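# Restock two low shelves with spare items from the desk

## Task

Six low shelves should each end up holding exactly one cardboard box, one roll of masking tape and one yellow sponge, each resting directly on the shelf surface and not stacked on anything else. Two shelves each lack one of these items. Supply both missing items using spares from the desk, and leave all remaining spares on the desk. The robot must not tip over or finish leaning. Items count only if they stay in place without the robot holding them.

## Robot and tools

ROBOT. The robot is a Hello Robot Stretch 3 with a single arm. It has a two-wheeled base (0.33 m long, 0.34 m wide), a lift that raises the arm along a vertical mast, and a telescoping arm that reaches out to the robot's right side. The gripper cannot be pushed forward by the arm, so forward reach comes from driving the base. Turning in place pivots about a point between the drive wheels, 0.05 m behind the front edge. With the arm retracted and the wrist folded, the turn sweeps a radius of 0.28 m. An unfolded, level gripper reaches beyond that radius.

FRAMES. The base frame has its origin on the floor between the drive wheels: x forward, y left, z up. hand_pose is reported in this frame, at the point where the closed fingertips meet. With all wrist joints at zero, the hand frame's x points up, y points back toward the mast, and z points to the robot's rear. The odometry frame is the base frame as it was when the scene began.

execute_actions. Its argument actions is a list holding either one action or nothing. An empty list moves nothing and only returns the state and images. An action may contain base, joints, or both, plus an optional contact_limits. All of its motions begin together.
- base takes exactly one command, and both are offsets from the base's last reported position. translate_m is a straight drive in metres, forward positive, range -1 to 1. rotate_rad is a turn in place in radians, left (counter-clockwise seen from above) positive, range -3.2 to 3.2. The base cannot move sideways.
- joints is a set of absolute targets keyed by joint name. lift_m is the arm height, 0 to 1.1 m. arm_m is the extension, 0 to 0.52 m. wrist_yaw_rad ranges from -1.345 to 4.42: 0 points along the arm, positive swings toward the front, and 3.0 folds the wrist over the base. wrist_pitch_rad ranges from -1.57 to 0.451, where 0 is level and negative tips the fingertips down. wrist_roll_rad ranges from -2.911 to 2.911; at 0 the fingers lie side by side. gripper_m ranges from -0.089 to 0.179, larger meaning wider. The real fingertip gap is smaller than this value: about 0.007 less when nearly shut, 0.025 less when fully open, and zero below 0.007. head_pan_rad ranges from -3.953 to 1.73; 0 faces forward, positive turns left, and -1.57 looks along the arm. head_tilt_rad ranges from -1.53 to 0.419; negative looks down. Completion tolerances are ±0.004 for lift_m, arm_m and gripper_m, ±0.02 for wrist yaw, wrist roll, head pan and head tilt, and ±0.05 for wrist pitch.
- contact_limits accepts only arm_m, an effort percentage from 1 to 100. The arm stops with contact_stop once its effort reaches that level, meaning negative effort when retracting. A limit set too low stops the arm immediately. The limit also caps the arm's holding force until the next action.
- cameras is a list drawn from head_camera, nav_camera, wrist_camera and all. Leaving it out, null, or all returns every camera; [] returns none.
If an action leaves out a joint or the base, that part may keep pushing toward its earlier target without showing it in the status. An unknown key or an out-of-range value rejects the whole call. No action runs longer than 15 s. A reported stop cancels any later motion, wait or finished_scene calls in the same reply.

wait: seconds, 0 to 10. Commands nothing new and returns the state and images. zoom_image: camera plus region [x0, y0, x1, y1] in pixels of that camera's latest full image, at most 504 by 504, with the origin at the top left. finished_scene: scene is the number of the current scene. It ends that scene once the last command has been held, and it is final.

RESULTS. joint_positions gives the current joint values. base_status and joint_status are done, off_target, contact_stop, time_out or torque_fault. For the base, done only means the wheels turned the commanded amount, even if they slipped. off_target means the part is resting short of its target and may still be pushing. After contact_stop, time_out or torque_fault, the part forgets its target. Arm and lift stop themselves on firm contact, then go slack until commanded again. A slack lift can sag under load or be pushed up by fingertips closing against a surface. Base, wrist and head have no contact stop. A wrist servo pushed hard for several seconds shuts off for 10 s. on_its_own describes uncommanded parts; held at there means the target being held, not the actual position. motor_effort is a signed percentage, with the peak shown in brackets; both readings are noisy and biased. Positive wheel effort drives forward. lidar_m gives 12 distances in metres, in 30 degree sectors: the 1st straight ahead, then counter-clockwise (4th left, 7th behind, 10th right). They are measured in a plane 0.17 m above the floor, range 0.15 to 12, and - means nothing seen. Table legs show up but tabletops do not, and the robot's own body can block some sectors. wrist_depth_mm (45 to 1000) and head_depth_mm (280 to 4000, sideways image) are 7 by 7 grids of median depth. base_odometry comes from wheel encoders only. turned_by_wheels and turned_by_imu report the turn since the previous result. base_tilt is in degrees, forward and right positive, with a fixed offset of up to about 4 degrees. The contact_limits line shows the active, default and maximum limits. pictures lists the returned images in order.

CAMERAS. head_camera and nav_camera move together with head pan and tilt. wrist_camera rides on the gripper. The calibration gives head_camera 896x504 pinhole, nav_camera 672x504 fisheye, and wrist_camera 644x364 pinhole. Camera poses carry small errors, which grow larger for the wrist camera.

TECHNIQUE AND CAUTIONS. To grasp, command gripper_m below the object's width. To let go, open to at least 0.02 above the value where the fingers touched it. Neither the reading nor done confirms a grasp. Only fold or unfold the wrist (yaw to 3.0) with lift_m between 0.32 and 0.95, pitch at -0.4 and roll near 0. Once folded, the lift may go down to 0.25. With yaw below -0.4, keep pitch at -0.5 or lower. The base moves fast (0.30 m/s, 1.9 rad/s) only when stowed: lift_m under 0.30, arm_m under 0.03 and wrist yaw above 2.54. Otherwise it is limited to 0.10 m/s and 0.63 rad/s. Pushing into a rigid object with the gripper above roughly 0.45 m, pushing again after a contact_stop, driving while gripping or pushing something fixed, or snagging furniture, especially when reversing, can tip the robot. If base_tilt shows a lean, reverse the last motion in small steps and free the gripper. If it stays tilted, lower the lift to about 0.2. Avoid drops, slips, slams and hard pushes. Loose objects may occasionally get nudged by outside forces, so check them before finishing.

Each tool is called after "Request:" in YAML: its name, and indented under it one key for each argument.

## Session

Request:
execute_actions:
  actions: []

Scene clock: 0.00 s.
base_odometry: x=+0.000 y=+0.000 heading=+0.000 (m, m, rad; odometry frame)
turned_by_wheels: +0.000 (rad since the last result)
turned_by_imu: +0.000 (rad since the last result)
base_tilt: forward=-1.2 right=-0.7 (deg)
lidar_m: 1.53 1.21 1.43 1.18 1.12 1.34 1.59 2.52 2.54 1.96 1.81 1.87
head_depth_mm: 1834 2642 2747 2734 2693 2695 2625 / 1842 2516 2537 2556 2534 2532 2458 / 1849 2392 2376 2355 2346 2365 1783 / 1875 2233 2227 2188 2186 2193 1690 / 1867 2083 2083 2068 2066 2053 1359 / 1889 1958 1957 1954 1943 1779 1269 / 1814 1854 1849 1843 1835 1746 1134
base_status: not commanded
joint_positions: lift_m=+0.498 arm_m=-0.001 wrist_yaw_rad=+2.959 wrist_pitch_rad=-0.342 wrist_roll_rad=-0.012 gripper_m=+0.037 head_pan_rad=+0.007 head_tilt_rad=-0.016
joint_status: not commanded
motor_effort: left_wheel=+0 right_wheel=+1 lift_m=+35 arm_m=+0 wrist_yaw_rad=+0 wrist_pitch_rad=+7 wrist_roll_rad=+0 gripper_m=+0 head_pan_rad=+0 head_tilt_rad=+2 (%)
hand_pose: x=+0.0211 y=+0.0857 z=+0.5281 quat_wxyz=(+0.183, +0.700, +0.058, +0.687) (m; base frame)
wrist_depth_mm: - - - - - - - / - - - - - - - / - - - - - - - / - - - - - - - / 961 - - - - - - / 830 852 - 868 913 897 889 / 727 718 718 723 717 732 743
pictures: head_camera (sideways: a quarter turn clockwise sets it upright), nav_camera (sideways: a quarter turn counterclockwise sets it upright), wrist_camera
Images, in order (width x height): head_camera 896x504, nav_camera 672x504, wrist_camera 644x364.

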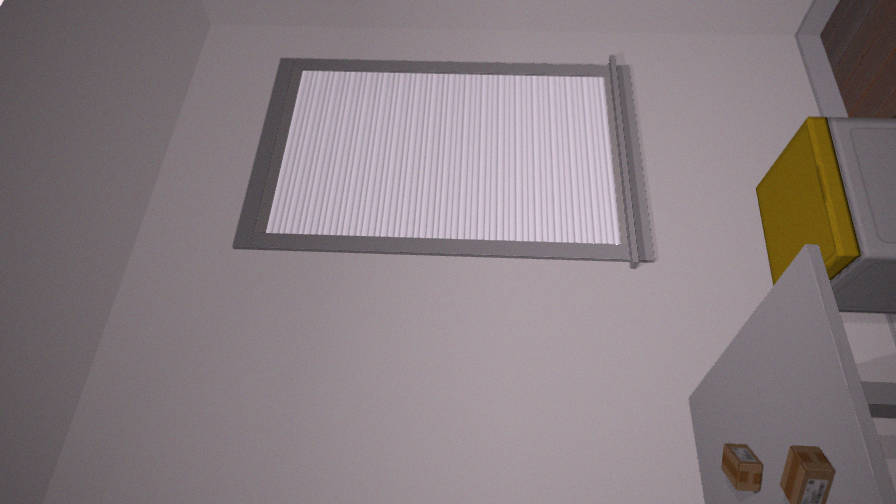

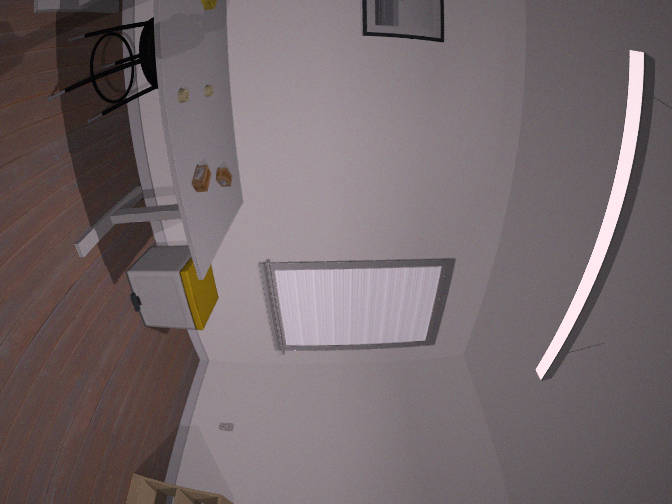

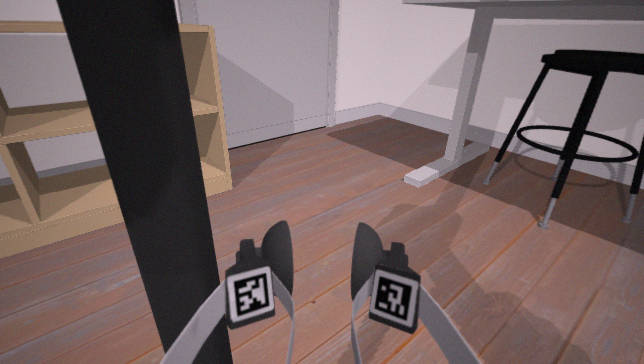

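Request:
execute_actions:
  actions:
    - {"joints":{"head_pan_rad":0.8,"head_tilt_rad":-0.5}}
  cameras: ["head_camera","nav_camera"]

Request:
execute_actions:
  actions:
    - {"joints":{"head_pan_rad":-1.0,"head_tilt_rad":-0.5}}
  cameras: ["head_camera","nav_camera"]

Request:
execute_actions:
  actions:
    - {"joints":{"head_pan_rad":-2.4,"head_tilt_rad":-0.5}}
  cameras: ["head_camera","nav_camera"]

Request:
execute_actions:
  actions:
    - {"joints":{"head_pan_rad":-3.8,"head_tilt_rad":-0.5}}
  cameras: ["head_camera","nav_camera"]

Scene clock: 2.27 s.
base_odometry: x=+0.000 y=+0.000 heading=+0.000 (m, m, rad; odometry frame)
turned_by_wheels: +0.000 (rad since the last result)
turned_by_imu: +0.001 (rad since the last result)
base_tilt: forward=-1.3 right=-0.8 (deg)
lidar_m: 1.53 1.21 1.43 1.18 1.11 1.34 1.58 2.52 2.54 1.96 1.82 1.87
head_depth_mm: 1569 1674 1790 1415 2075 1737 1419 / 1603 1716 1833 1406 2088 1735 1412 / 1626 1748 1865 1393 1975 1725 1409 / 1651 1792 1924 1386 2032 1718 1405 / 1691 1830 1945 1374 2133 1705 1395 / 1755 1890 2007 1440 2018 1698 1393 / 1805 1942 2117 1524 2159 1687 1381
base_status: not commanded
joint_positions: lift_m=+0.498 arm_m=-0.001 wrist_yaw_rad=+2.959 wrist_pitch_rad=-0.342 wrist_roll_rad=-0.012 gripper_m=+0.037 head_pan_rad=+0.793 head_tilt_rad=-0.494
joint_status: all done
motor_effort: left_wheel=+0(0) right_wheel=+1(0) lift_m=+35(35) arm_m=-1(0) wrist_yaw_rad=-1(1) wrist_pitch_rad=+7(7) wrist_roll_rad=+0(0) gripper_m=+0(0) head_pan_rad=+3(37) head_tilt_rad=-3(30) (%)
hand_pose: x=+0.0211 y=+0.0857 z=+0.5281 quat_wxyz=(+0.183, +0.700, +0.058, +0.687) (m; base frame)
wrist_depth_mm: - - - - - - - / - - - - - - - / - - - - - - - / - - - - - - - / 986 - - - - - - / 860 844 - 871 897 898 899 / 721 729 722 727 713 732 744
pictures: head_camera (sideways: a quarter turn clockwise sets it upright), nav_camera (sideways: a quarter turn counterclockwise sets it upright)
camera_calibration (this result's frames):
head_camera: T_world_to_cam=[[-0.279734, -0.333731, -0.900207, 1.18873], [-0.714915, 0.698248, -0.0367038, 0.0611521], [0.640816, 0.633304, -0.433913, 0.515334], [0, 0, 0, 1]] pos_world=[0.0460119, 0.0276536, 1.29596]
nav_camera: T_world_to_cam=[[0.346797, 0.303826, 0.887368, -1.11128], [0.688996, -0.724454, -0.0212243, 0.0762361], [0.636409, 0.618754, -0.460573, 0.552699], [0, 0, 0, 1]] pos_world=[-0.018882, 0.0508794, 1.24229]
Images, in order (width x height): head_camera 896x504, nav_camera 672x504.

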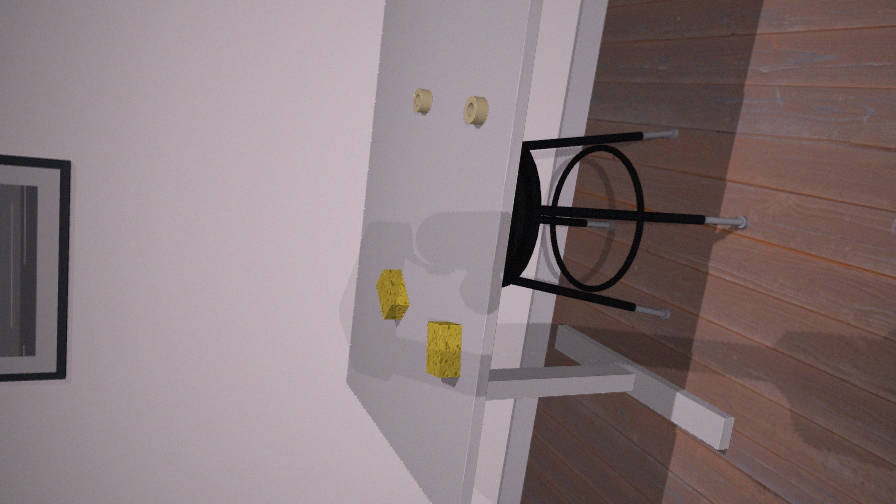

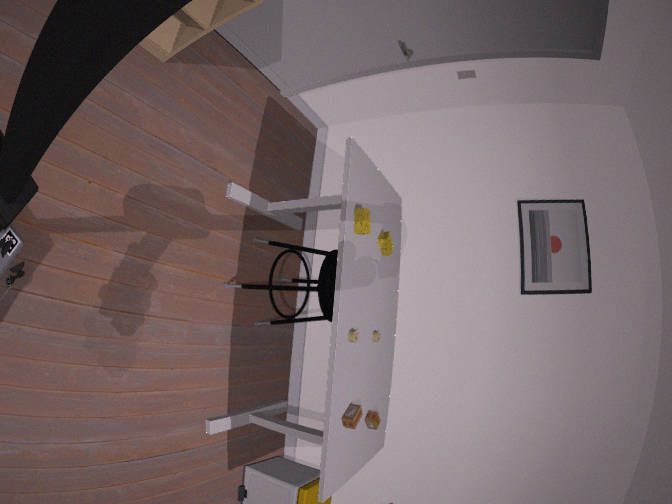

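Scene clock: 3.70 s.
base_odometry: x=+0.000 y=+0.000 heading=+0.000 (m, m, rad; odometry frame)
turned_by_wheels: +0.000 (rad since the last result)
turned_by_imu: +0.000 (rad since the last result)
base_tilt: forward=-1.2 right=-0.8 (deg)
lidar_m: 1.53 1.21 1.43 1.17 1.11 1.34 1.59 2.52 2.54 1.96 1.81 1.87
head_depth_mm: 1922 2061 2215 2105 2177 1752 1423 / 1928 2074 2210 2183 2179 1727 1414 / 1927 2067 2226 2166 2165 1715 1407 / 1939 2097 2223 2285 2176 1716 1405 / 1937 2083 2240 2263 2162 1702 1392 / 1950 2099 2247 2217 2136 1698 1387 / 1945 2098 2279 2482 2177 1692 1388
base_status: not commanded
joint_positions: lift_m=+0.498 arm_m=-0.001 wrist_yaw_rad=+2.959 wrist_pitch_rad=-0.342 wrist_roll_rad=-0.012 gripper_m=+0.037 head_pan_rad=-0.993 head_tilt_rad=-0.494
joint_status: all done
motor_effort: left_wheel=+0(0) right_wheel=+0(2) lift_m=+35(35) arm_m=+0(0) wrist_yaw_rad=+0(2) wrist_pitch_rad=+7(6) wrist_roll_rad=+0(0) gripper_m=+0(0) head_pan_rad=-2(38) head_tilt_rad=-4(4) (%)
hand_pose: x=+0.0211 y=+0.0857 z=+0.5281 quat_wxyz=(+0.183, +0.700, +0.058, +0.687) (m; base frame)
wrist_depth_mm: - - - - - - - / - - - - - - - / - - - - - - - / - - - - - - - / 968 - - - - - - / 830 851 - 871 908 886 872 / 711 718 719 737 708 740 727
pictures: head_camera (sideways: a quarter turn clockwise sets it upright), nav_camera (sideways: a quarter turn counterclockwise sets it upright)
camera_calibration (this result's frames):
head_camera: T_world_to_cam=[[-0.266633, 0.344688, -0.900054, 1.18845], [0.834541, 0.549722, -0.0367022, 0.0516983], [0.482128, -0.760918, -0.434231, 0.516716], [0, 0, 0, 1]] pos_world=[0.0246128, -0.0448861, 1.29594]
nav_camera: T_world_to_cam=[[0.223123, -0.403835, 0.887205, -1.11031], [-0.854634, -0.518797, -0.0212129, 0.0856373], [0.468846, -0.753503, -0.460887, 0.554129], [0, 0, 0, 1]] pos_world=[0.0611226, 0.0135843, 1.24228]
Images, in order (width x height): head_camera 896x504, nav_camera 672x504.

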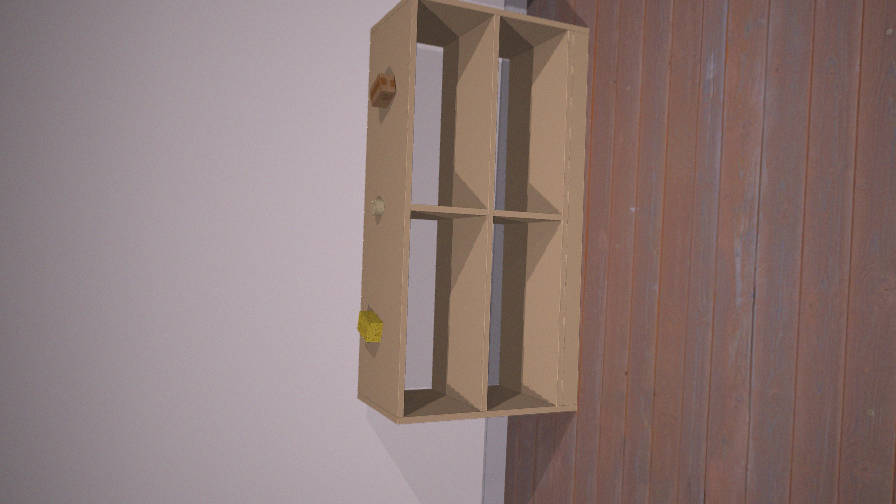

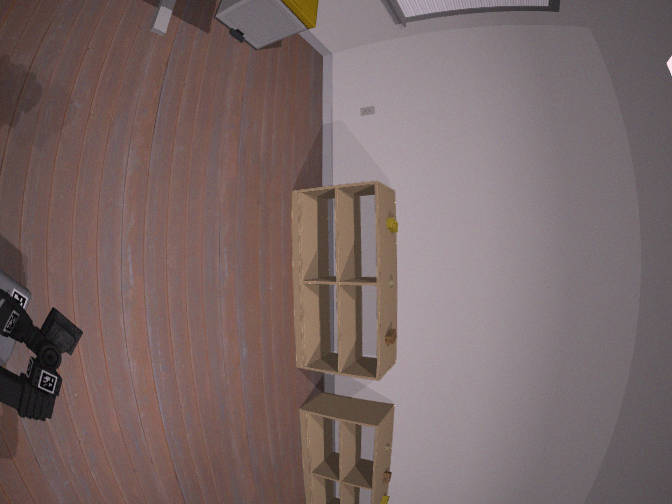

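Scene clock: 4.97 s.
base_odometry: x=+0.000 y=+0.000 heading=+0.000 (m, m, rad; odometry frame)
turned_by_wheels: +0.000 (rad since the last result)
turned_by_imu: +0.000 (rad since the last result)
base_tilt: forward=-1.2 right=-0.8 (deg)
lidar_m: 1.53 1.21 1.42 1.17 1.11 1.34 1.59 2.52 2.54 1.96 1.82 1.87
head_depth_mm: 2433 2588 2752 2829 2248 1744 1421 / 2485 2642 2833 2809 2245 1739 1409 / 2534 2696 2913 2996 2209 1720 1407 / 2562 2767 2959 3026 2212 1712 1400 / 2612 2790 2965 2823 2212 1704 1395 / 2687 2858 2980 2898 2190 1709 1394 / 2732 2921 3073 2952 2177 1690 1385
base_status: not commanded
joint_positions: lift_m=+0.498 arm_m=-0.001 wrist_yaw_rad=+2.959 wrist_pitch_rad=-0.342 wrist_roll_rad=-0.012 gripper_m=+0.037 head_pan_rad=-2.393 head_tilt_rad=-0.494
joint_status: all done
motor_effort: left_wheel=+0(0) right_wheel=+1(1) lift_m=+35(35) arm_m=+0(0) wrist_yaw_rad=+0(0) wrist_pitch_rad=+7(7) wrist_roll_rad=+0(0) gripper_m=+0(0) head_pan_rad=-3(37) head_tilt_rad=-4(3) (%)
hand_pose: x=+0.0211 y=+0.0857 z=+0.5281 quat_wxyz=(+0.183, +0.700, +0.058, +0.687) (m; base frame)
wrist_depth_mm: - - - - - - - / - - - - - - - / - - - - - - - / - - - - - - - / 955 - - - - - - / 839 853 - 855 884 883 893 / 710 711 738 729 712 752 733
pictures: head_camera (sideways: a quarter turn clockwise sets it upright), nav_camera (sideways: a quarter turn counterclockwise sets it upright)
camera_calibration (this result's frames):
head_camera: T_world_to_cam=[[0.294379, 0.321363, -0.900037, 1.18501], [0.683569, -0.728963, -0.036702, 0.052619], [-0.667888, -0.604433, -0.434265, 0.523776], [0, 0, 0, 1]] pos_world=[-0.0349862, -0.0258724, 1.29594]
nav_camera: T_world_to_cam=[[-0.360061, -0.288538, 0.887188, -1.10673], [-0.656508, 0.754021, -0.0212116, 0.0844271], [-0.662838, -0.590083, -0.460921, 0.561076], [0, 0, 0, 1]] pos_world=[0.0288404, -0.0519116, 1.24228]
Images, in order (width x height): head_camera 896x504, nav_camera 672x504.

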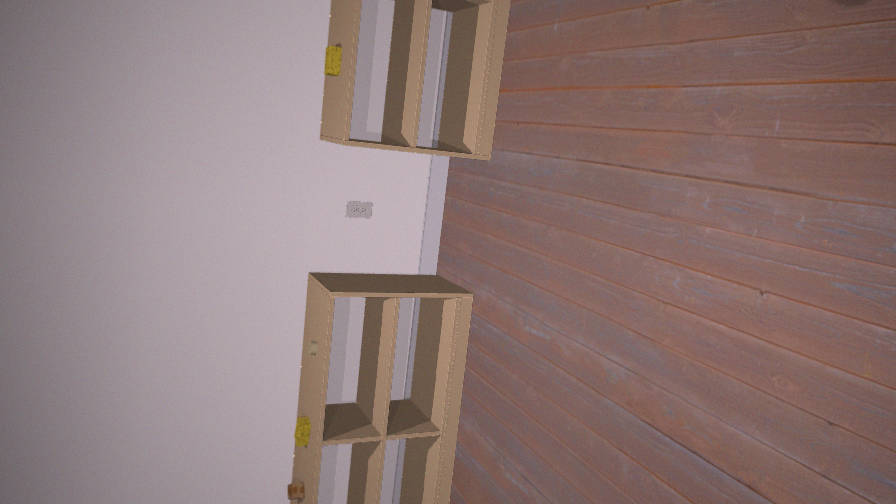

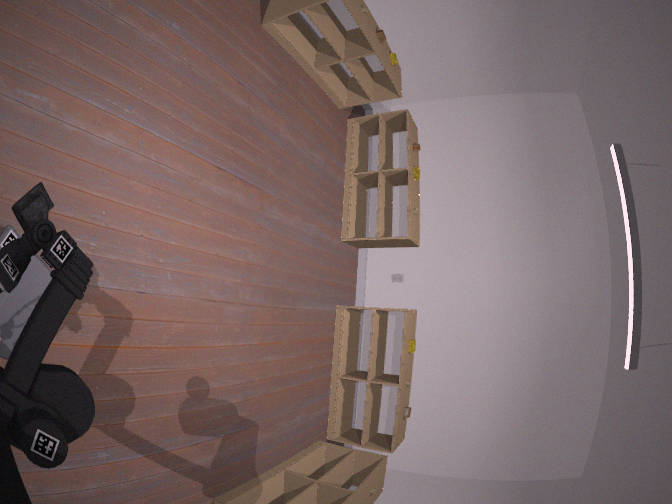

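Scene clock: 6.23 s.
base_odometry: x=+0.000 y=+0.000 heading=+0.000 (m, m, rad; odometry frame)
turned_by_wheels: +0.000 (rad since the last result)
turned_by_imu: +0.000 (rad since the last result)
base_tilt: forward=-1.2 right=-0.8 (deg)
lidar_m: 1.53 1.21 1.43 1.18 1.11 1.34 1.58 2.52 2.55 1.96 1.82 1.86
head_depth_mm: 1264 1343 1447 - - - - / 1307 1395 1498 1587 1350 1498 1449 / 1348 1446 1554 1614 1509 1561 1405 / 1401 1508 1625 1643 1613 1606 1400 / 1459 1563 1694 1626 1683 1650 1397 / 1508 1635 1777 1904 1665 1690 1388 / 1575 1709 1856 1867 1921 1690 1383
base_status: not commanded
joint_positions: lift_m=+0.498 arm_m=-0.001 wrist_yaw_rad=+2.959 wrist_pitch_rad=-0.342 wrist_roll_rad=-0.012 gripper_m=+0.037 head_pan_rad=-3.793 head_tilt_rad=-0.494
joint_status: all done
motor_effort: left_wheel=+0(0) right_wheel=+1(1) lift_m=+35(35) arm_m=+0(0) wrist_yaw_rad=+0(0) wrist_pitch_rad=+6(6) wrist_roll_rad=+0(0) gripper_m=+0(0) head_pan_rad=-3(36) head_tilt_rad=-3(4) (%)
hand_pose: x=+0.0211 y=+0.0857 z=+0.5281 quat_wxyz=(+0.183, +0.700, +0.058, +0.687) (m; base frame)
wrist_depth_mm: - - - - - - - / - - - - - - - / - - - - - - - / - - - - - - - / 980 - - - - - - / 841 849 - 889 893 887 894 / 709 722 727 722 712 749 738
pictures: head_camera (sideways: a quarter turn clockwise sets it upright), nav_camera (sideways: a quarter turn counterclockwise sets it upright)
camera_calibration (this result's frames):
head_camera: T_world_to_cam=[[0.366739, -0.235489, -0.900026, 1.18455], [-0.602172, -0.797522, -0.0367019, 0.0604619], [-0.709148, 0.555431, -0.434288, 0.524056], [0, 0, 0, 1]] pos_world=[-0.0263791, 0.0360909, 1.29594]
nav_camera: T_world_to_cam=[[-0.345555, 0.305793, 0.887177, -1.1068], [0.631466, 0.775113, -0.0212108, 0.0765694], [-0.694148, 0.552893, -0.460942, 0.561296], [0, 0, 0, 1]] pos_world=[-0.04119, -0.0312336, 1.24228]
Images, in order (width x height): head_camera 896x504, nav_camera 672x504.

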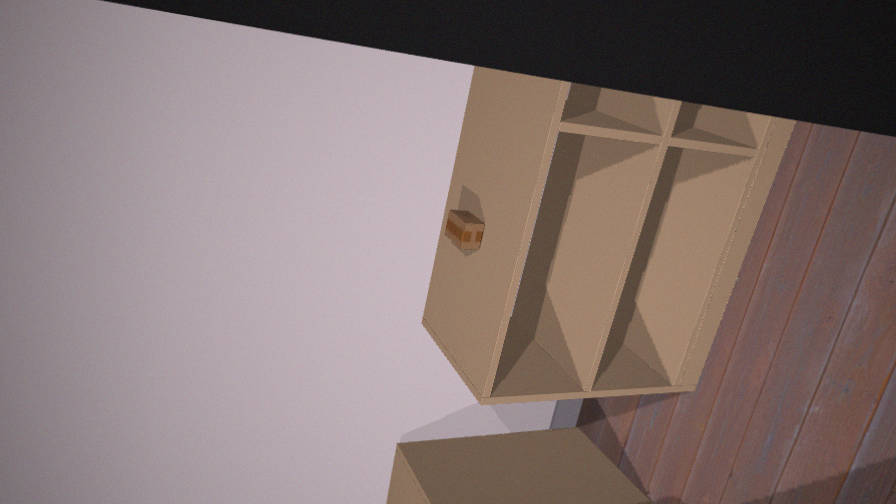

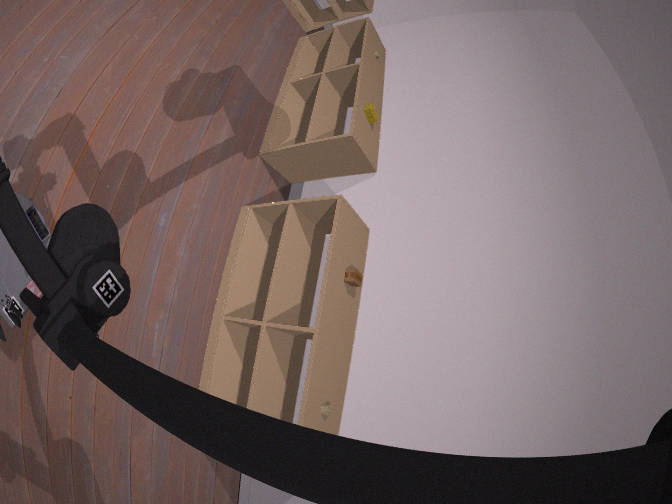

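Request:
execute_actions:
  actions:
    - {"joints":{"head_pan_rad":-3.2,"head_tilt_rad":-0.4}}
  cameras: ["head_camera"]

Request:
execute_actions:
  actions:
    - {"joints":{"head_pan_rad":-2.75,"head_tilt_rad":-0.3}}
  cameras: ["head_camera"]

Request:
execute_actions:
  actions:
    - {"joints":{"head_pan_rad":-1.7,"head_tilt_rad":-0.3}}
  cameras: ["head_camera"]

Request:
execute_actions:
  actions:
    - {"joints":{"head_pan_rad":1.7,"head_tilt_rad":-0.5}}
  cameras: ["head_camera","nav_camera"]

Scene clock: 9.73 s.
base_odometry: x=+0.000 y=+0.000 heading=+0.000 (m, m, rad; odometry frame)
turned_by_wheels: +0.000 (rad since the last result)
turned_by_imu: +0.001 (rad since the last result)
base_tilt: forward=-1.2 right=-0.8 (deg)
lidar_m: 1.53 1.21 1.43 1.17 1.11 1.34 1.59 2.51 2.54 1.96 1.81 1.87
head_depth_mm: 1656 1713 1784 1866 1912 1588 1501 / 1836 1915 1997 1975 1897 1902 1517 / 2051 2150 2271 2210 2063 1878 1507 / 2340 2471 2603 2278 2270 1879 1503 / 2696 2853 3043 2588 2470 1871 1498 / 2743 2930 3075 2923 2491 1860 1492 / 2621 2756 2900 2937 2476 1847 1489
base_status: not commanded
joint_positions: lift_m=+0.498 arm_m=-0.001 wrist_yaw_rad=+2.959 wrist_pitch_rad=-0.342 wrist_roll_rad=-0.012 gripper_m=+0.037 head_pan_rad=-3.207 head_tilt_rad=-0.409
joint_status: all done
motor_effort: left_wheel=+0(1) right_wheel=+0(1) lift_m=+35(35) arm_m=+0(0) wrist_yaw_rad=-1(1) wrist_pitch_rad=+6(7) wrist_roll_rad=+0(0) gripper_m=+0(0) head_pan_rad=+2(31) head_tilt_rad=+4(13) (%)
hand_pose: x=+0.0211 y=+0.0857 z=+0.5281 quat_wxyz=(+0.183, +0.700, +0.058, +0.687) (m; base frame)
wrist_depth_mm: - - - - - - - / - - - - - - - / - - - - - - - / - - - - - - - / 964 - - - - - - / 845 838 - 862 908 875 888 / 707 728 721 733 717 734 748
pictures: head_camera (sideways: a quarter turn clockwise sets it upright)
camera_calibration (this result's frames):
head_camera: T_world_to_cam=[[0.35809, 0.0115202, -0.933616, 1.22843], [-0.0642439, -0.99725, -0.0369463, 0.0575027], [-0.931474, 0.0732092, -0.356365, 0.42401], [0, 0, 0, 1]] pos_world=[-0.0412415, 0.0121513, 1.30011]
Images, in order (width x height): head_camera 896x504.

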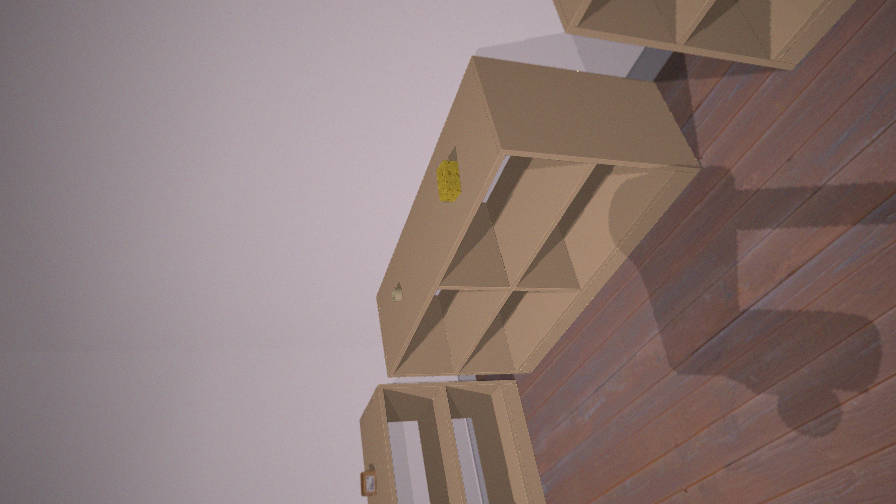

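Scene clock: 10.57 s.
base_odometry: x=+0.000 y=+0.000 heading=+0.000 (m, m, rad; odometry frame)
turned_by_wheels: +0.000 (rad since the last result)
turned_by_imu: +0.000 (rad since the last result)
base_tilt: forward=-1.2 right=-0.8 (deg)
lidar_m: 1.53 1.21 1.43 1.17 1.11 1.34 1.58 2.51 2.53 1.95 1.82 1.87
head_depth_mm: 2759 2886 3032 3036 2611 2182 1678 / 2716 2868 2986 3117 2808 2172 1674 / 2706 2818 2946 3046 2803 2165 1658 / 2631 2751 2889 2966 2740 2141 1650 / 2581 2699 2859 2926 2710 2134 1645 / 2545 2672 2763 2903 2843 2122 1636 / 2522 2612 2727 2866 2942 2107 1629
base_status: not commanded
joint_positions: lift_m=+0.498 arm_m=-0.001 wrist_yaw_rad=+2.959 wrist_pitch_rad=-0.342 wrist_roll_rad=-0.012 gripper_m=+0.037 head_pan_rad=-2.757 head_tilt_rad=-0.310
joint_status: all done
motor_effort: left_wheel=+0(0) right_wheel=+1(0) lift_m=+35(35) arm_m=+0(0) wrist_yaw_rad=-1(0) wrist_pitch_rad=+7(6) wrist_roll_rad=+0(0) gripper_m=+0(0) head_pan_rad=+3(26) head_tilt_rad=+4(13) (%)
hand_pose: x=+0.0211 y=+0.0857 z=+0.5281 quat_wxyz=(+0.183, +0.700, +0.058, +0.687) (m; base frame)
wrist_depth_mm: - - - - - - - / - - - - - - - / - - - - - - - / - - - - - - - / 962 - - - - - - / 857 849 - 856 891 898 893 / 702 715 716 720 716 731 750
pictures: head_camera (sideways: a quarter turn clockwise sets it upright)
camera_calibration (this result's frames):
head_camera: T_world_to_cam=[[0.230496, 0.130968, -0.964219, 1.26918], [0.372538, -0.927283, -0.0368957, 0.0547773], [-0.898937, -0.350704, -0.262525, 0.301682], [0, 0, 0, 1]] pos_world=[-0.0417535, -0.00962579, 1.30499]
Images, in order (width x height): head_camera 896x504.

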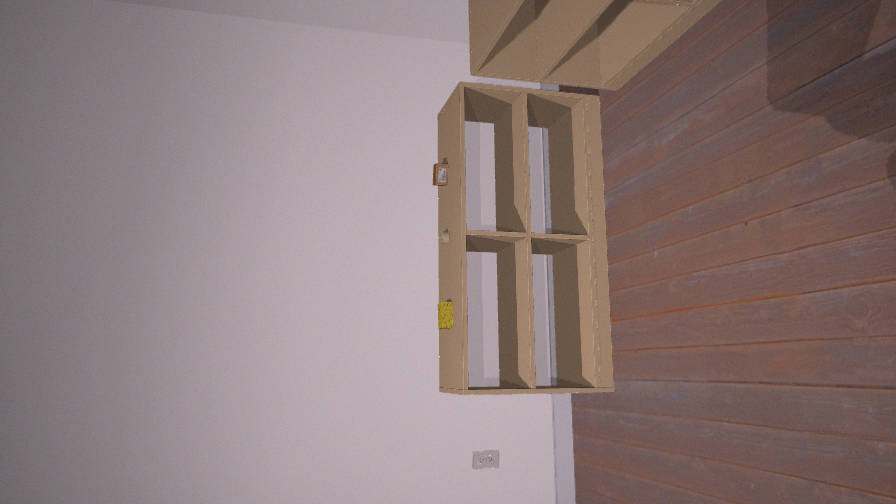

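Scene clock: 11.67 s.
base_odometry: x=+0.000 y=+0.000 heading=+0.000 (m, m, rad; odometry frame)
turned_by_wheels: +0.000 (rad since the last result)
turned_by_imu: +0.000 (rad since the last result)
base_tilt: forward=-1.2 right=-0.8 (deg)
lidar_m: 1.54 1.22 1.42 1.17 1.11 1.34 1.58 2.52 2.54 1.95 1.82 1.87
head_depth_mm: 3071 3150 3284 3290 2977 2204 1681 / 3104 3302 3467 3547 3109 2175 1677 / 2832 2999 3160 3184 2920 2159 1660 / 2625 2734 2868 2841 2705 2144 1651 / 2410 2528 2660 2725 2545 2122 1650 / 2250 2332 2449 2497 2445 2134 1646 / 2107 2189 2269 2374 2478 2072 1640
base_status: not commanded
joint_positions: lift_m=+0.498 arm_m=-0.001 wrist_yaw_rad=+2.959 wrist_pitch_rad=-0.342 wrist_roll_rad=-0.012 gripper_m=+0.037 head_pan_rad=-1.707 head_tilt_rad=-0.310
joint_status: all done
motor_effort: left_wheel=+0(1) right_wheel=+1(1) lift_m=+35(35) arm_m=+0(0) wrist_yaw_rad=+0(1) wrist_pitch_rad=+7(7) wrist_roll_rad=+0(0) gripper_m=+0(0) head_pan_rad=+3(39) head_tilt_rad=+4(5) (%)
hand_pose: x=+0.0211 y=+0.0857 z=+0.5281 quat_wxyz=(+0.183, +0.700, +0.058, +0.687) (m; base frame)
wrist_depth_mm: - - - - - - - / - - - - - - - / - - - - - - - / - - - - - - - / 991 - - - - - - / 857 837 - 858 915 914 881 / 702 724 728 727 707 749 740
pictures: head_camera (sideways: a quarter turn clockwise sets it upright)
camera_calibration (this result's frames):
head_camera: T_world_to_cam=[[0.00104632, 0.264835, -0.964293, 1.27067], [0.98971, -0.138249, -0.0368951, 0.0510117], [-0.143084, -0.954332, -0.262254, 0.296719], [0, 0, 0, 1]] pos_world=[-0.00936062, -0.0462979, 1.305]
Images, in order (width x height): head_camera 896x504.

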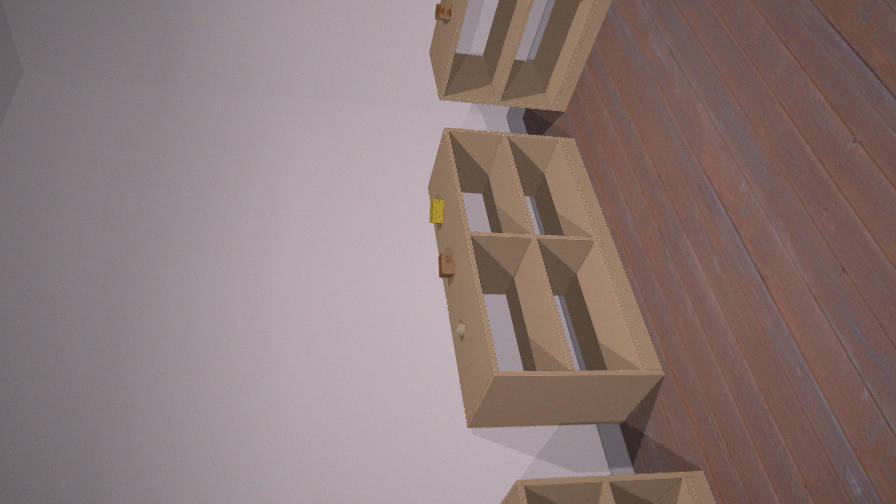

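Scene clock: 13.77 s.
base_odometry: x=+0.000 y=+0.000 heading=+0.000 (m, m, rad; odometry frame)
turned_by_wheels: +0.000 (rad since the last result)
turned_by_imu: +0.001 (rad since the last result)
base_tilt: forward=-1.2 right=-0.8 (deg)
lidar_m: 1.53 1.21 1.43 1.18 1.11 1.34 1.59 2.51 2.54 1.95 1.82 1.87
head_depth_mm: 1620 1769 1959 2178 2256 1749 1419 / 1551 1678 1841 2029 2170 1725 1414 / 1476 1605 1749 1916 2073 1728 1399 / 1415 1525 1661 1810 1982 1714 1403 / 1361 1467 1587 1683 1467 1559 1397 / 1326 1421 1529 1597 1476 1546 1389 / 1277 1364 1461 1530 1419 1507 1424
base_status: not commanded
joint_positions: lift_m=+0.498 arm_m=-0.001 wrist_yaw_rad=+2.959 wrist_pitch_rad=-0.342 wrist_roll_rad=-0.012 gripper_m=+0.037 head_pan_rad=+1.693 head_tilt_rad=-0.494
joint_status: all done
motor_effort: left_wheel=+0(0) right_wheel=+1(0) lift_m=+35(35) arm_m=+0(0) wrist_yaw_rad=+0(1) wrist_pitch_rad=+6(7) wrist_roll_rad=+0(0) gripper_m=+0(0) head_pan_rad=+3(38) head_tilt_rad=-4(19) (%)
hand_pose: x=+0.0211 y=+0.0857 z=+0.5281 quat_wxyz=(+0.183, +0.700, +0.058, +0.687) (m; base frame)
wrist_depth_mm: - - - - - - - / - - - - - - - / - - - - - - - / - - - - - - - / 976 - - - - - - / 834 850 - 892 882 877 896 / 717 713 720 724 705 742 736
pictures: head_camera (sideways: a quarter turn clockwise sets it upright), nav_camera (sideways: a quarter turn counterclockwise sets it upright)
camera_calibration (this result's frames):
head_camera: T_world_to_cam=[[0.0875633, -0.426804, -0.900095, 1.18634], [-0.991353, -0.125984, -0.0367026, 0.0628369], [-0.0977324, 0.895526, -0.434145, 0.520141], [0, 0, 0, 1]] pos_world=[0.00924807, 0.0484523, 1.29594]
nav_camera: T_world_to_cam=[[-0.0224505, 0.460744, 0.887249, -1.10887], [0.995772, 0.089376, -0.021216, 0.0743538], [-0.0890739, 0.883022, -0.460802, 0.557422], [0, 0, 0, 1]] pos_world=[-0.0492823, 0.0120428, 1.24228]
Images, in order (width x height): head_camera 896x504, nav_camera 672x504.

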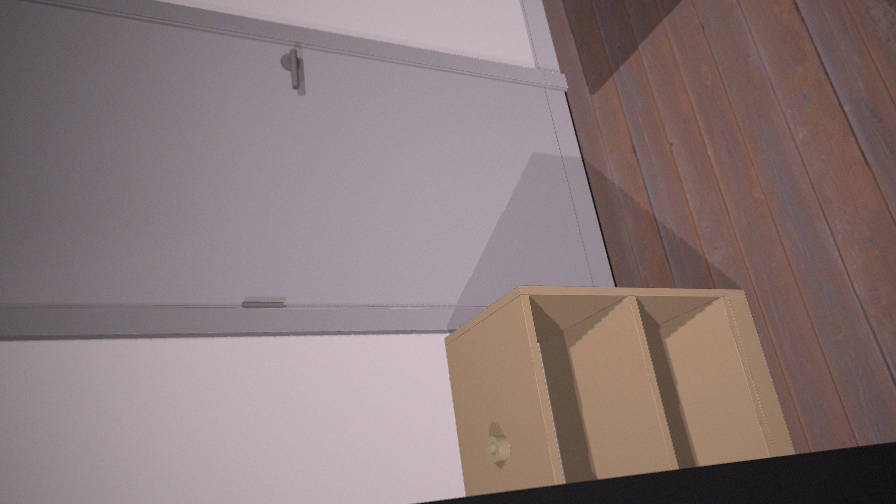

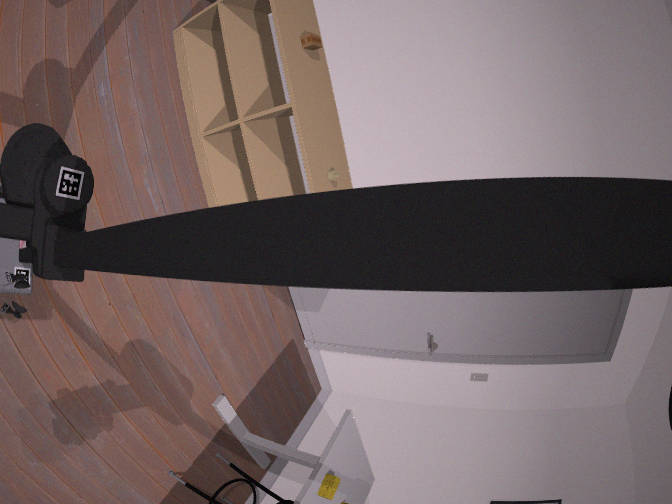

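Request:
execute_actions:
  actions:
    - {"base":{"rotate_rad":1.253},"joints":{"lift_m":0.85,"wrist_pitch_rad":-0.4,"wrist_roll_rad":0,"head_pan_rad":-0.7,"head_tilt_rad":-0.7}}
  cameras: []

Request:
execute_actions:
  actions:
    - {"base":{"translate_m":0.72},"joints":{"wrist_yaw_rad":0.0,"gripper_m":0.175}}
  cameras: ["nav_camera"]

Scene clock: 26.80 s.
base_odometry: x=+0.000 y=+0.000 heading=+1.253 (m, m, rad; odometry frame)
turned_by_wheels: +1.253 (rad since the last result)
turned_by_imu: +1.260 (rad since the last result)
base_tilt: forward=-1.2 right=-0.8 (deg)
lidar_m: 1.55 1.17 1.11 1.34 2.03 2.54 2.47 1.96 1.82 1.73 1.53 1.21
head_depth_mm: 1623 1770 1281 2014 1775 1469 1254 / 1628 1768 1295 2189 1762 1463 1250 / 1628 1755 1325 2179 1753 1454 1247 / 1632 1749 1369 2114 1752 1454 1243 / 1634 1757 1362 2037 1751 1446 1238 / 1641 1758 1345 2039 1733 1440 1232 / 1638 1771 1335 2163 1727 1435 1232
base_status: done
joint_positions: lift_m=+0.850 arm_m=-0.001 wrist_yaw_rad=+2.959 wrist_pitch_rad=-0.415 wrist_roll_rad=-0.003 gripper_m=+0.037 head_pan_rad=-0.693 head_tilt_rad=-0.691
joint_status: all done
motor_effort: left_wheel=-4(9) right_wheel=+5(10) lift_m=+40(46) arm_m=-1(1) wrist_yaw_rad=-2(0) wrist_pitch_rad=+7(7) wrist_roll_rad=+2(3) gripper_m=+0(0) head_pan_rad=-4(40) head_tilt_rad=-4(21) (%)
hand_pose: x=+0.0196 y=+0.0772 z=+0.8631 quat_wxyz=(+0.208, +0.701, +0.083, +0.677) (m; base frame)
wrist_depth_mm: - - - - - - - / - - - - - - - / - - - - - - - / - - - - - - - / - - - - - - - / - - - - - - - / - - - - - - -
pictures: none
No camera images: the call's "cameras" was empty. Leave "cameras" out to get every camera's image.

Scene clock: 35.30 s.
base_odometry: x=+0.225 y=+0.684 heading=+1.253 (m, m, rad; odometry frame)
turned_by_wheels: +0.000 (rad since the last result)
turned_by_imu: +0.004 (rad since the last result)
base_tilt: forward=-1.2 right=-0.8 (deg)
lidar_m: 1.25 1.03 0.62 0.93 1.47 3.00 2.81 2.37 1.96 1.35 0.72 0.82
head_depth_mm: 1139 1260 1334 988 784 1440 1257 / 1139 1264 1323 982 777 1430 1248 / 1142 1265 1319 975 773 1426 1244 / 1141 1271 1304 971 752 1414 1244 / 1146 1270 1293 962 765 1412 1236 / 1151 1275 1284 957 762 1408 1208 / 1155 1273 1419 951 781 1437 1233
base_status: done
joint_positions: lift_m=+0.850 arm_m=-0.001 wrist_yaw_rad=+0.002 wrist_pitch_rad=-0.415 wrist_roll_rad=-0.003 gripper_m=+0.175 head_pan_rad=-0.693 head_tilt_rad=-0.691
joint_status: all done
motor_effort: left_wheel=-4(6) right_wheel=+6(10) lift_m=+40(40) arm_m=+0(0) wrist_yaw_rad=-2(3) wrist_pitch_rad=+6(6) wrist_roll_rad=+2(2) gripper_m=+1(100) head_pan_rad=-4(3) head_tilt_rad=-4(5) (%)
hand_pose: x=-0.0211 y=-0.3685 z=+0.8631 quat_wxyz=(+0.693, +0.147, -0.691, -0.145) (m; base frame)
wrist_depth_mm: 882 - - - - - - / 876 - - - - - - / 680 683 689 756 - - - / 502 503 530 - - - - / 399 430 - - - - - / 345 - - - - - - / - - - - - - -
pictures: nav_camera (sideways: a quarter turn counterclockwise sets it upright)
camera_calibration (this result's frames):
nav_camera: T_world_to_cam=[[0.459576, -0.425451, 0.779603, -0.97145], [-0.665975, -0.745835, -0.0144312, 0.0756528], [0.587595, -0.512564, -0.626108, 0.768364], [0, 0, 0, 1]] pos_world=[0.0453515, 0.0369549, 1.23952]
Images, in order (width x height): nav_camera 672x504.

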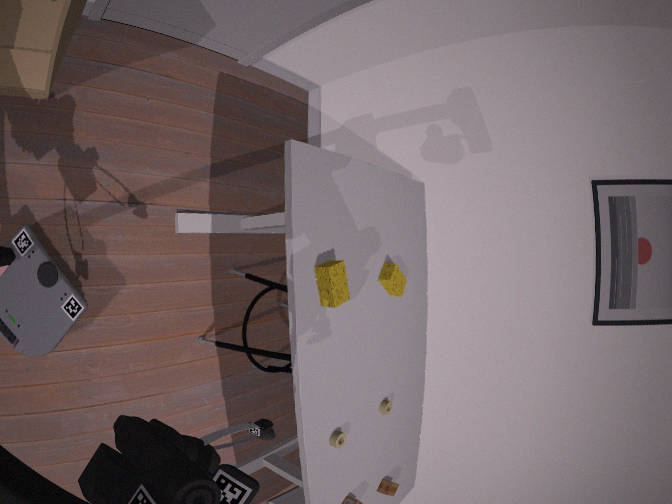

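Request:
execute_actions:
  actions:
    - {"base":{"rotate_rad":0.855},"joints":{"head_pan_rad":-1.57,"head_tilt_rad":-0.8}}

Scene clock: 39.00 s.
base_odometry: x=+0.225 y=+0.684 heading=+2.107 (m, m, rad; odometry frame)
turned_by_wheels: +0.855 (rad since the last result)
turned_by_imu: +0.859 (rad since the last result)
base_tilt: forward=-1.2 right=-0.8 (deg)
lidar_m: 0.62 0.97 0.93 2.92 3.41 2.38 2.28 1.35 0.72 0.82 1.39 1.07
head_depth_mm: 1164 1295 1100 863 1505 1475 - / 1168 1293 1090 858 768 - - / 1172 1298 1082 855 1367 - - / 1163 1292 1025 784 759 - - / 1169 1295 1071 846 1489 1343 1185 / 1169 1298 1063 841 1482 1348 1182 / 1175 1324 1139 837 1503 1351 1181
base_status: done
joint_positions: lift_m=+0.850 arm_m=-0.001 wrist_yaw_rad=+0.001 wrist_pitch_rad=-0.415 wrist_roll_rad=-0.003 gripper_m=+0.175 head_pan_rad=-1.563 head_tilt_rad=-0.790
joint_status: all done
motor_effort: left_wheel=-4(9) right_wheel=+7(10) lift_m=+40(40) arm_m=+0(0) wrist_yaw_rad=-2(2) wrist_pitch_rad=+7(7) wrist_roll_rad=+1(1) gripper_m=+0(0) head_pan_rad=-3(38) head_tilt_rad=-5(15) (%)
hand_pose: x=-0.0213 y=-0.3685 z=+0.8631 quat_wxyz=(+0.693, +0.147, -0.691, -0.146) (m; base frame)
wrist_depth_mm: - - - 998 - - - / - - - - - - - / - - 697 684 709 718 729 / - 504 502 432 511 514 525 / - 416 394 403 408 411 415 / - - - - - - - / - - - - - - -
pictures: head_camera (sideways: a quarter turn clockwise sets it upright), nav_camera (sideways: a quarter turn counterclockwise sets it upright), wrist_camera
camera_calibration (this result's frames):
head_camera: T_world_to_cam=[[-0.0402833, 0.677941, -0.734012, 0.970583], [0.999169, 0.0227674, -0.0338072, 0.0469114], [-0.00620772, -0.734764, -0.678295, 0.837223], [0, 0, 0, 1]] pos_world=[-0.00257685, -0.0439053, 1.28189]
nav_camera: T_world_to_cam=[[-0.0283097, -0.699368, 0.714201, -0.883232], [-0.999509, 0.0294129, -0.0108169, 0.0729804], [-0.0134417, -0.714156, -0.699857, 0.867959], [0, 0, 0, 1]] pos_world=[0.0596073, 0.0000074406, 1.23904]
wrist_camera: T_world_to_cam=[[-0.999797, -0.00174566, 0.0200968, -0.0385785], [-0.0179532, 0.53128, -0.847006, 0.967593], [-0.00919847, -0.847194, -0.531203, 0.310454], [0, 0, 0, 1]] pos_world=[-0.0183436, -0.251116, 0.985247]
Images, in order (width x height): head_camera 896x504, nav_camera 672x504, wrist_camera 644x364.

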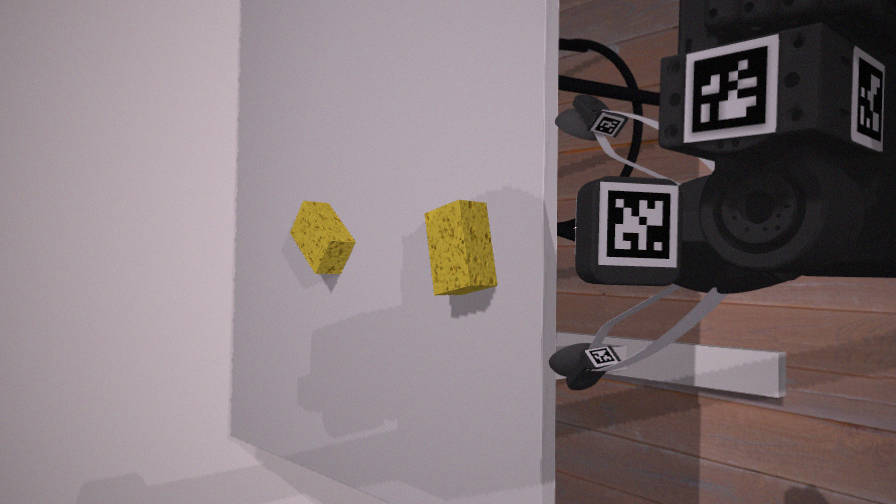

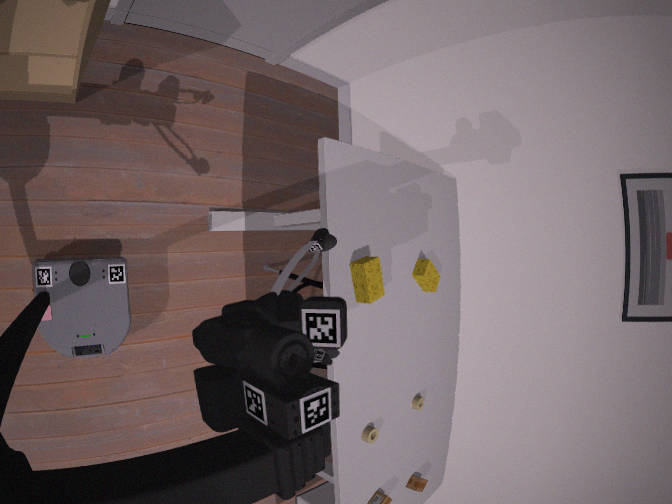

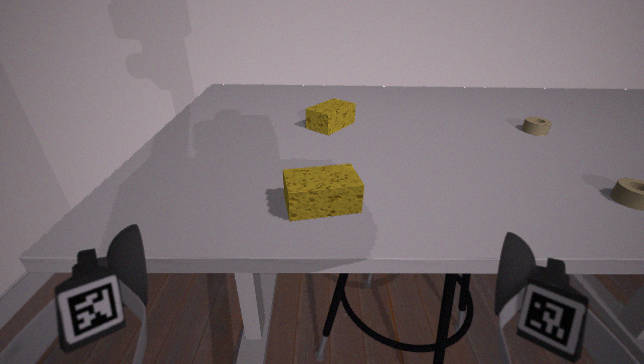

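Request:
execute_actions:
  actions:
    - {"joints":{"arm_m":0.25,"lift_m":0.80}}
  cameras: ["head_camera","wrist_camera"]

Scene clock: 44.00 s.
base_odometry: x=+0.225 y=+0.684 heading=+2.107 (m, m, rad; odometry frame)
turned_by_wheels: +0.000 (rad since the last result)
turned_by_imu: +0.001 (rad since the last result)
base_tilt: forward=-1.2 right=-0.7 (deg)
lidar_m: 0.62 0.97 0.93 2.92 3.41 2.37 2.27 1.36 0.72 0.82 1.39 1.07
head_depth_mm: 1165 1300 1097 877 770 - - / 1162 1289 1090 - 1520 1346 1204 / 1168 1293 1085 - 1576 1372 1201 / 1165 1291 1028 - 1529 1364 1192 / 1173 1296 1069 820 1486 1362 1189 / 1172 1300 1062 841 1484 1347 1178 / 1175 1324 1141 836 1510 1350 1183
base_status: not commanded
joint_positions: lift_m=+0.800 arm_m=+0.250 wrist_yaw_rad=+0.001 wrist_pitch_rad=-0.416 wrist_roll_rad=-0.002 gripper_m=+0.175 head_pan_rad=-1.563 head_tilt_rad=-0.790
joint_status: all done
motor_effort: left_wheel=-4(4) right_wheel=+6(6) lift_m=+30(32) arm_m=+4(4) wrist_yaw_rad=-2(1) wrist_pitch_rad=+7(7) wrist_roll_rad=+1(1) gripper_m=+1(1) head_pan_rad=-3(3) head_tilt_rad=-6(5) (%)
hand_pose: x=-0.0214 y=-0.6191 z=+0.8133 quat_wxyz=(+0.693, +0.147, -0.691, -0.146) (m; base frame)
wrist_depth_mm: 777 767 766 775 778 768 758 / 841 841 825 818 834 793 808 / 912 550 556 475 566 571 581 / 426 403 410 417 416 417 424 / 318 332 324 322 326 328 334 / 273 267 267 211 268 269 273 / - 226 190 180 216 230 235
pictures: head_camera (sideways: a quarter turn clockwise sets it upright), wrist_camera
camera_calibration (this result's frames):
head_camera: T_world_to_cam=[[-0.0401957, 0.677996, -0.733966, 0.970523], [0.999172, 0.02264, -0.0338062, 0.0469101], [-0.00630345, -0.734717, -0.678344, 0.837288], [0, 0, 0, 1]] pos_world=[-0.00258256, -0.0439028, 1.28189]
wrist_camera: T_world_to_cam=[[-0.999804, -0.00129976, 0.0197645, -0.0375395], [-0.0174276, 0.531936, -0.846605, 1.05866], [-0.00941309, -0.846784, -0.531854, 0.0724038], [0, 0, 0, 1]] pos_world=[-0.0184007, -0.501878, 0.935517]
Images, in order (width x height): head_camera 896x504, wrist_camera 644x364.

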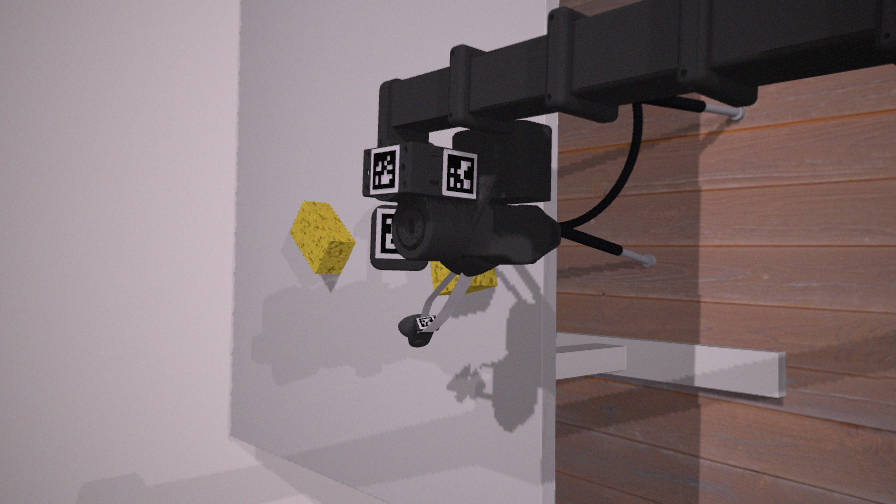

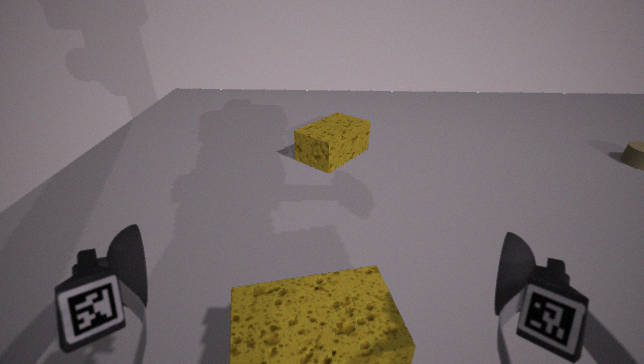

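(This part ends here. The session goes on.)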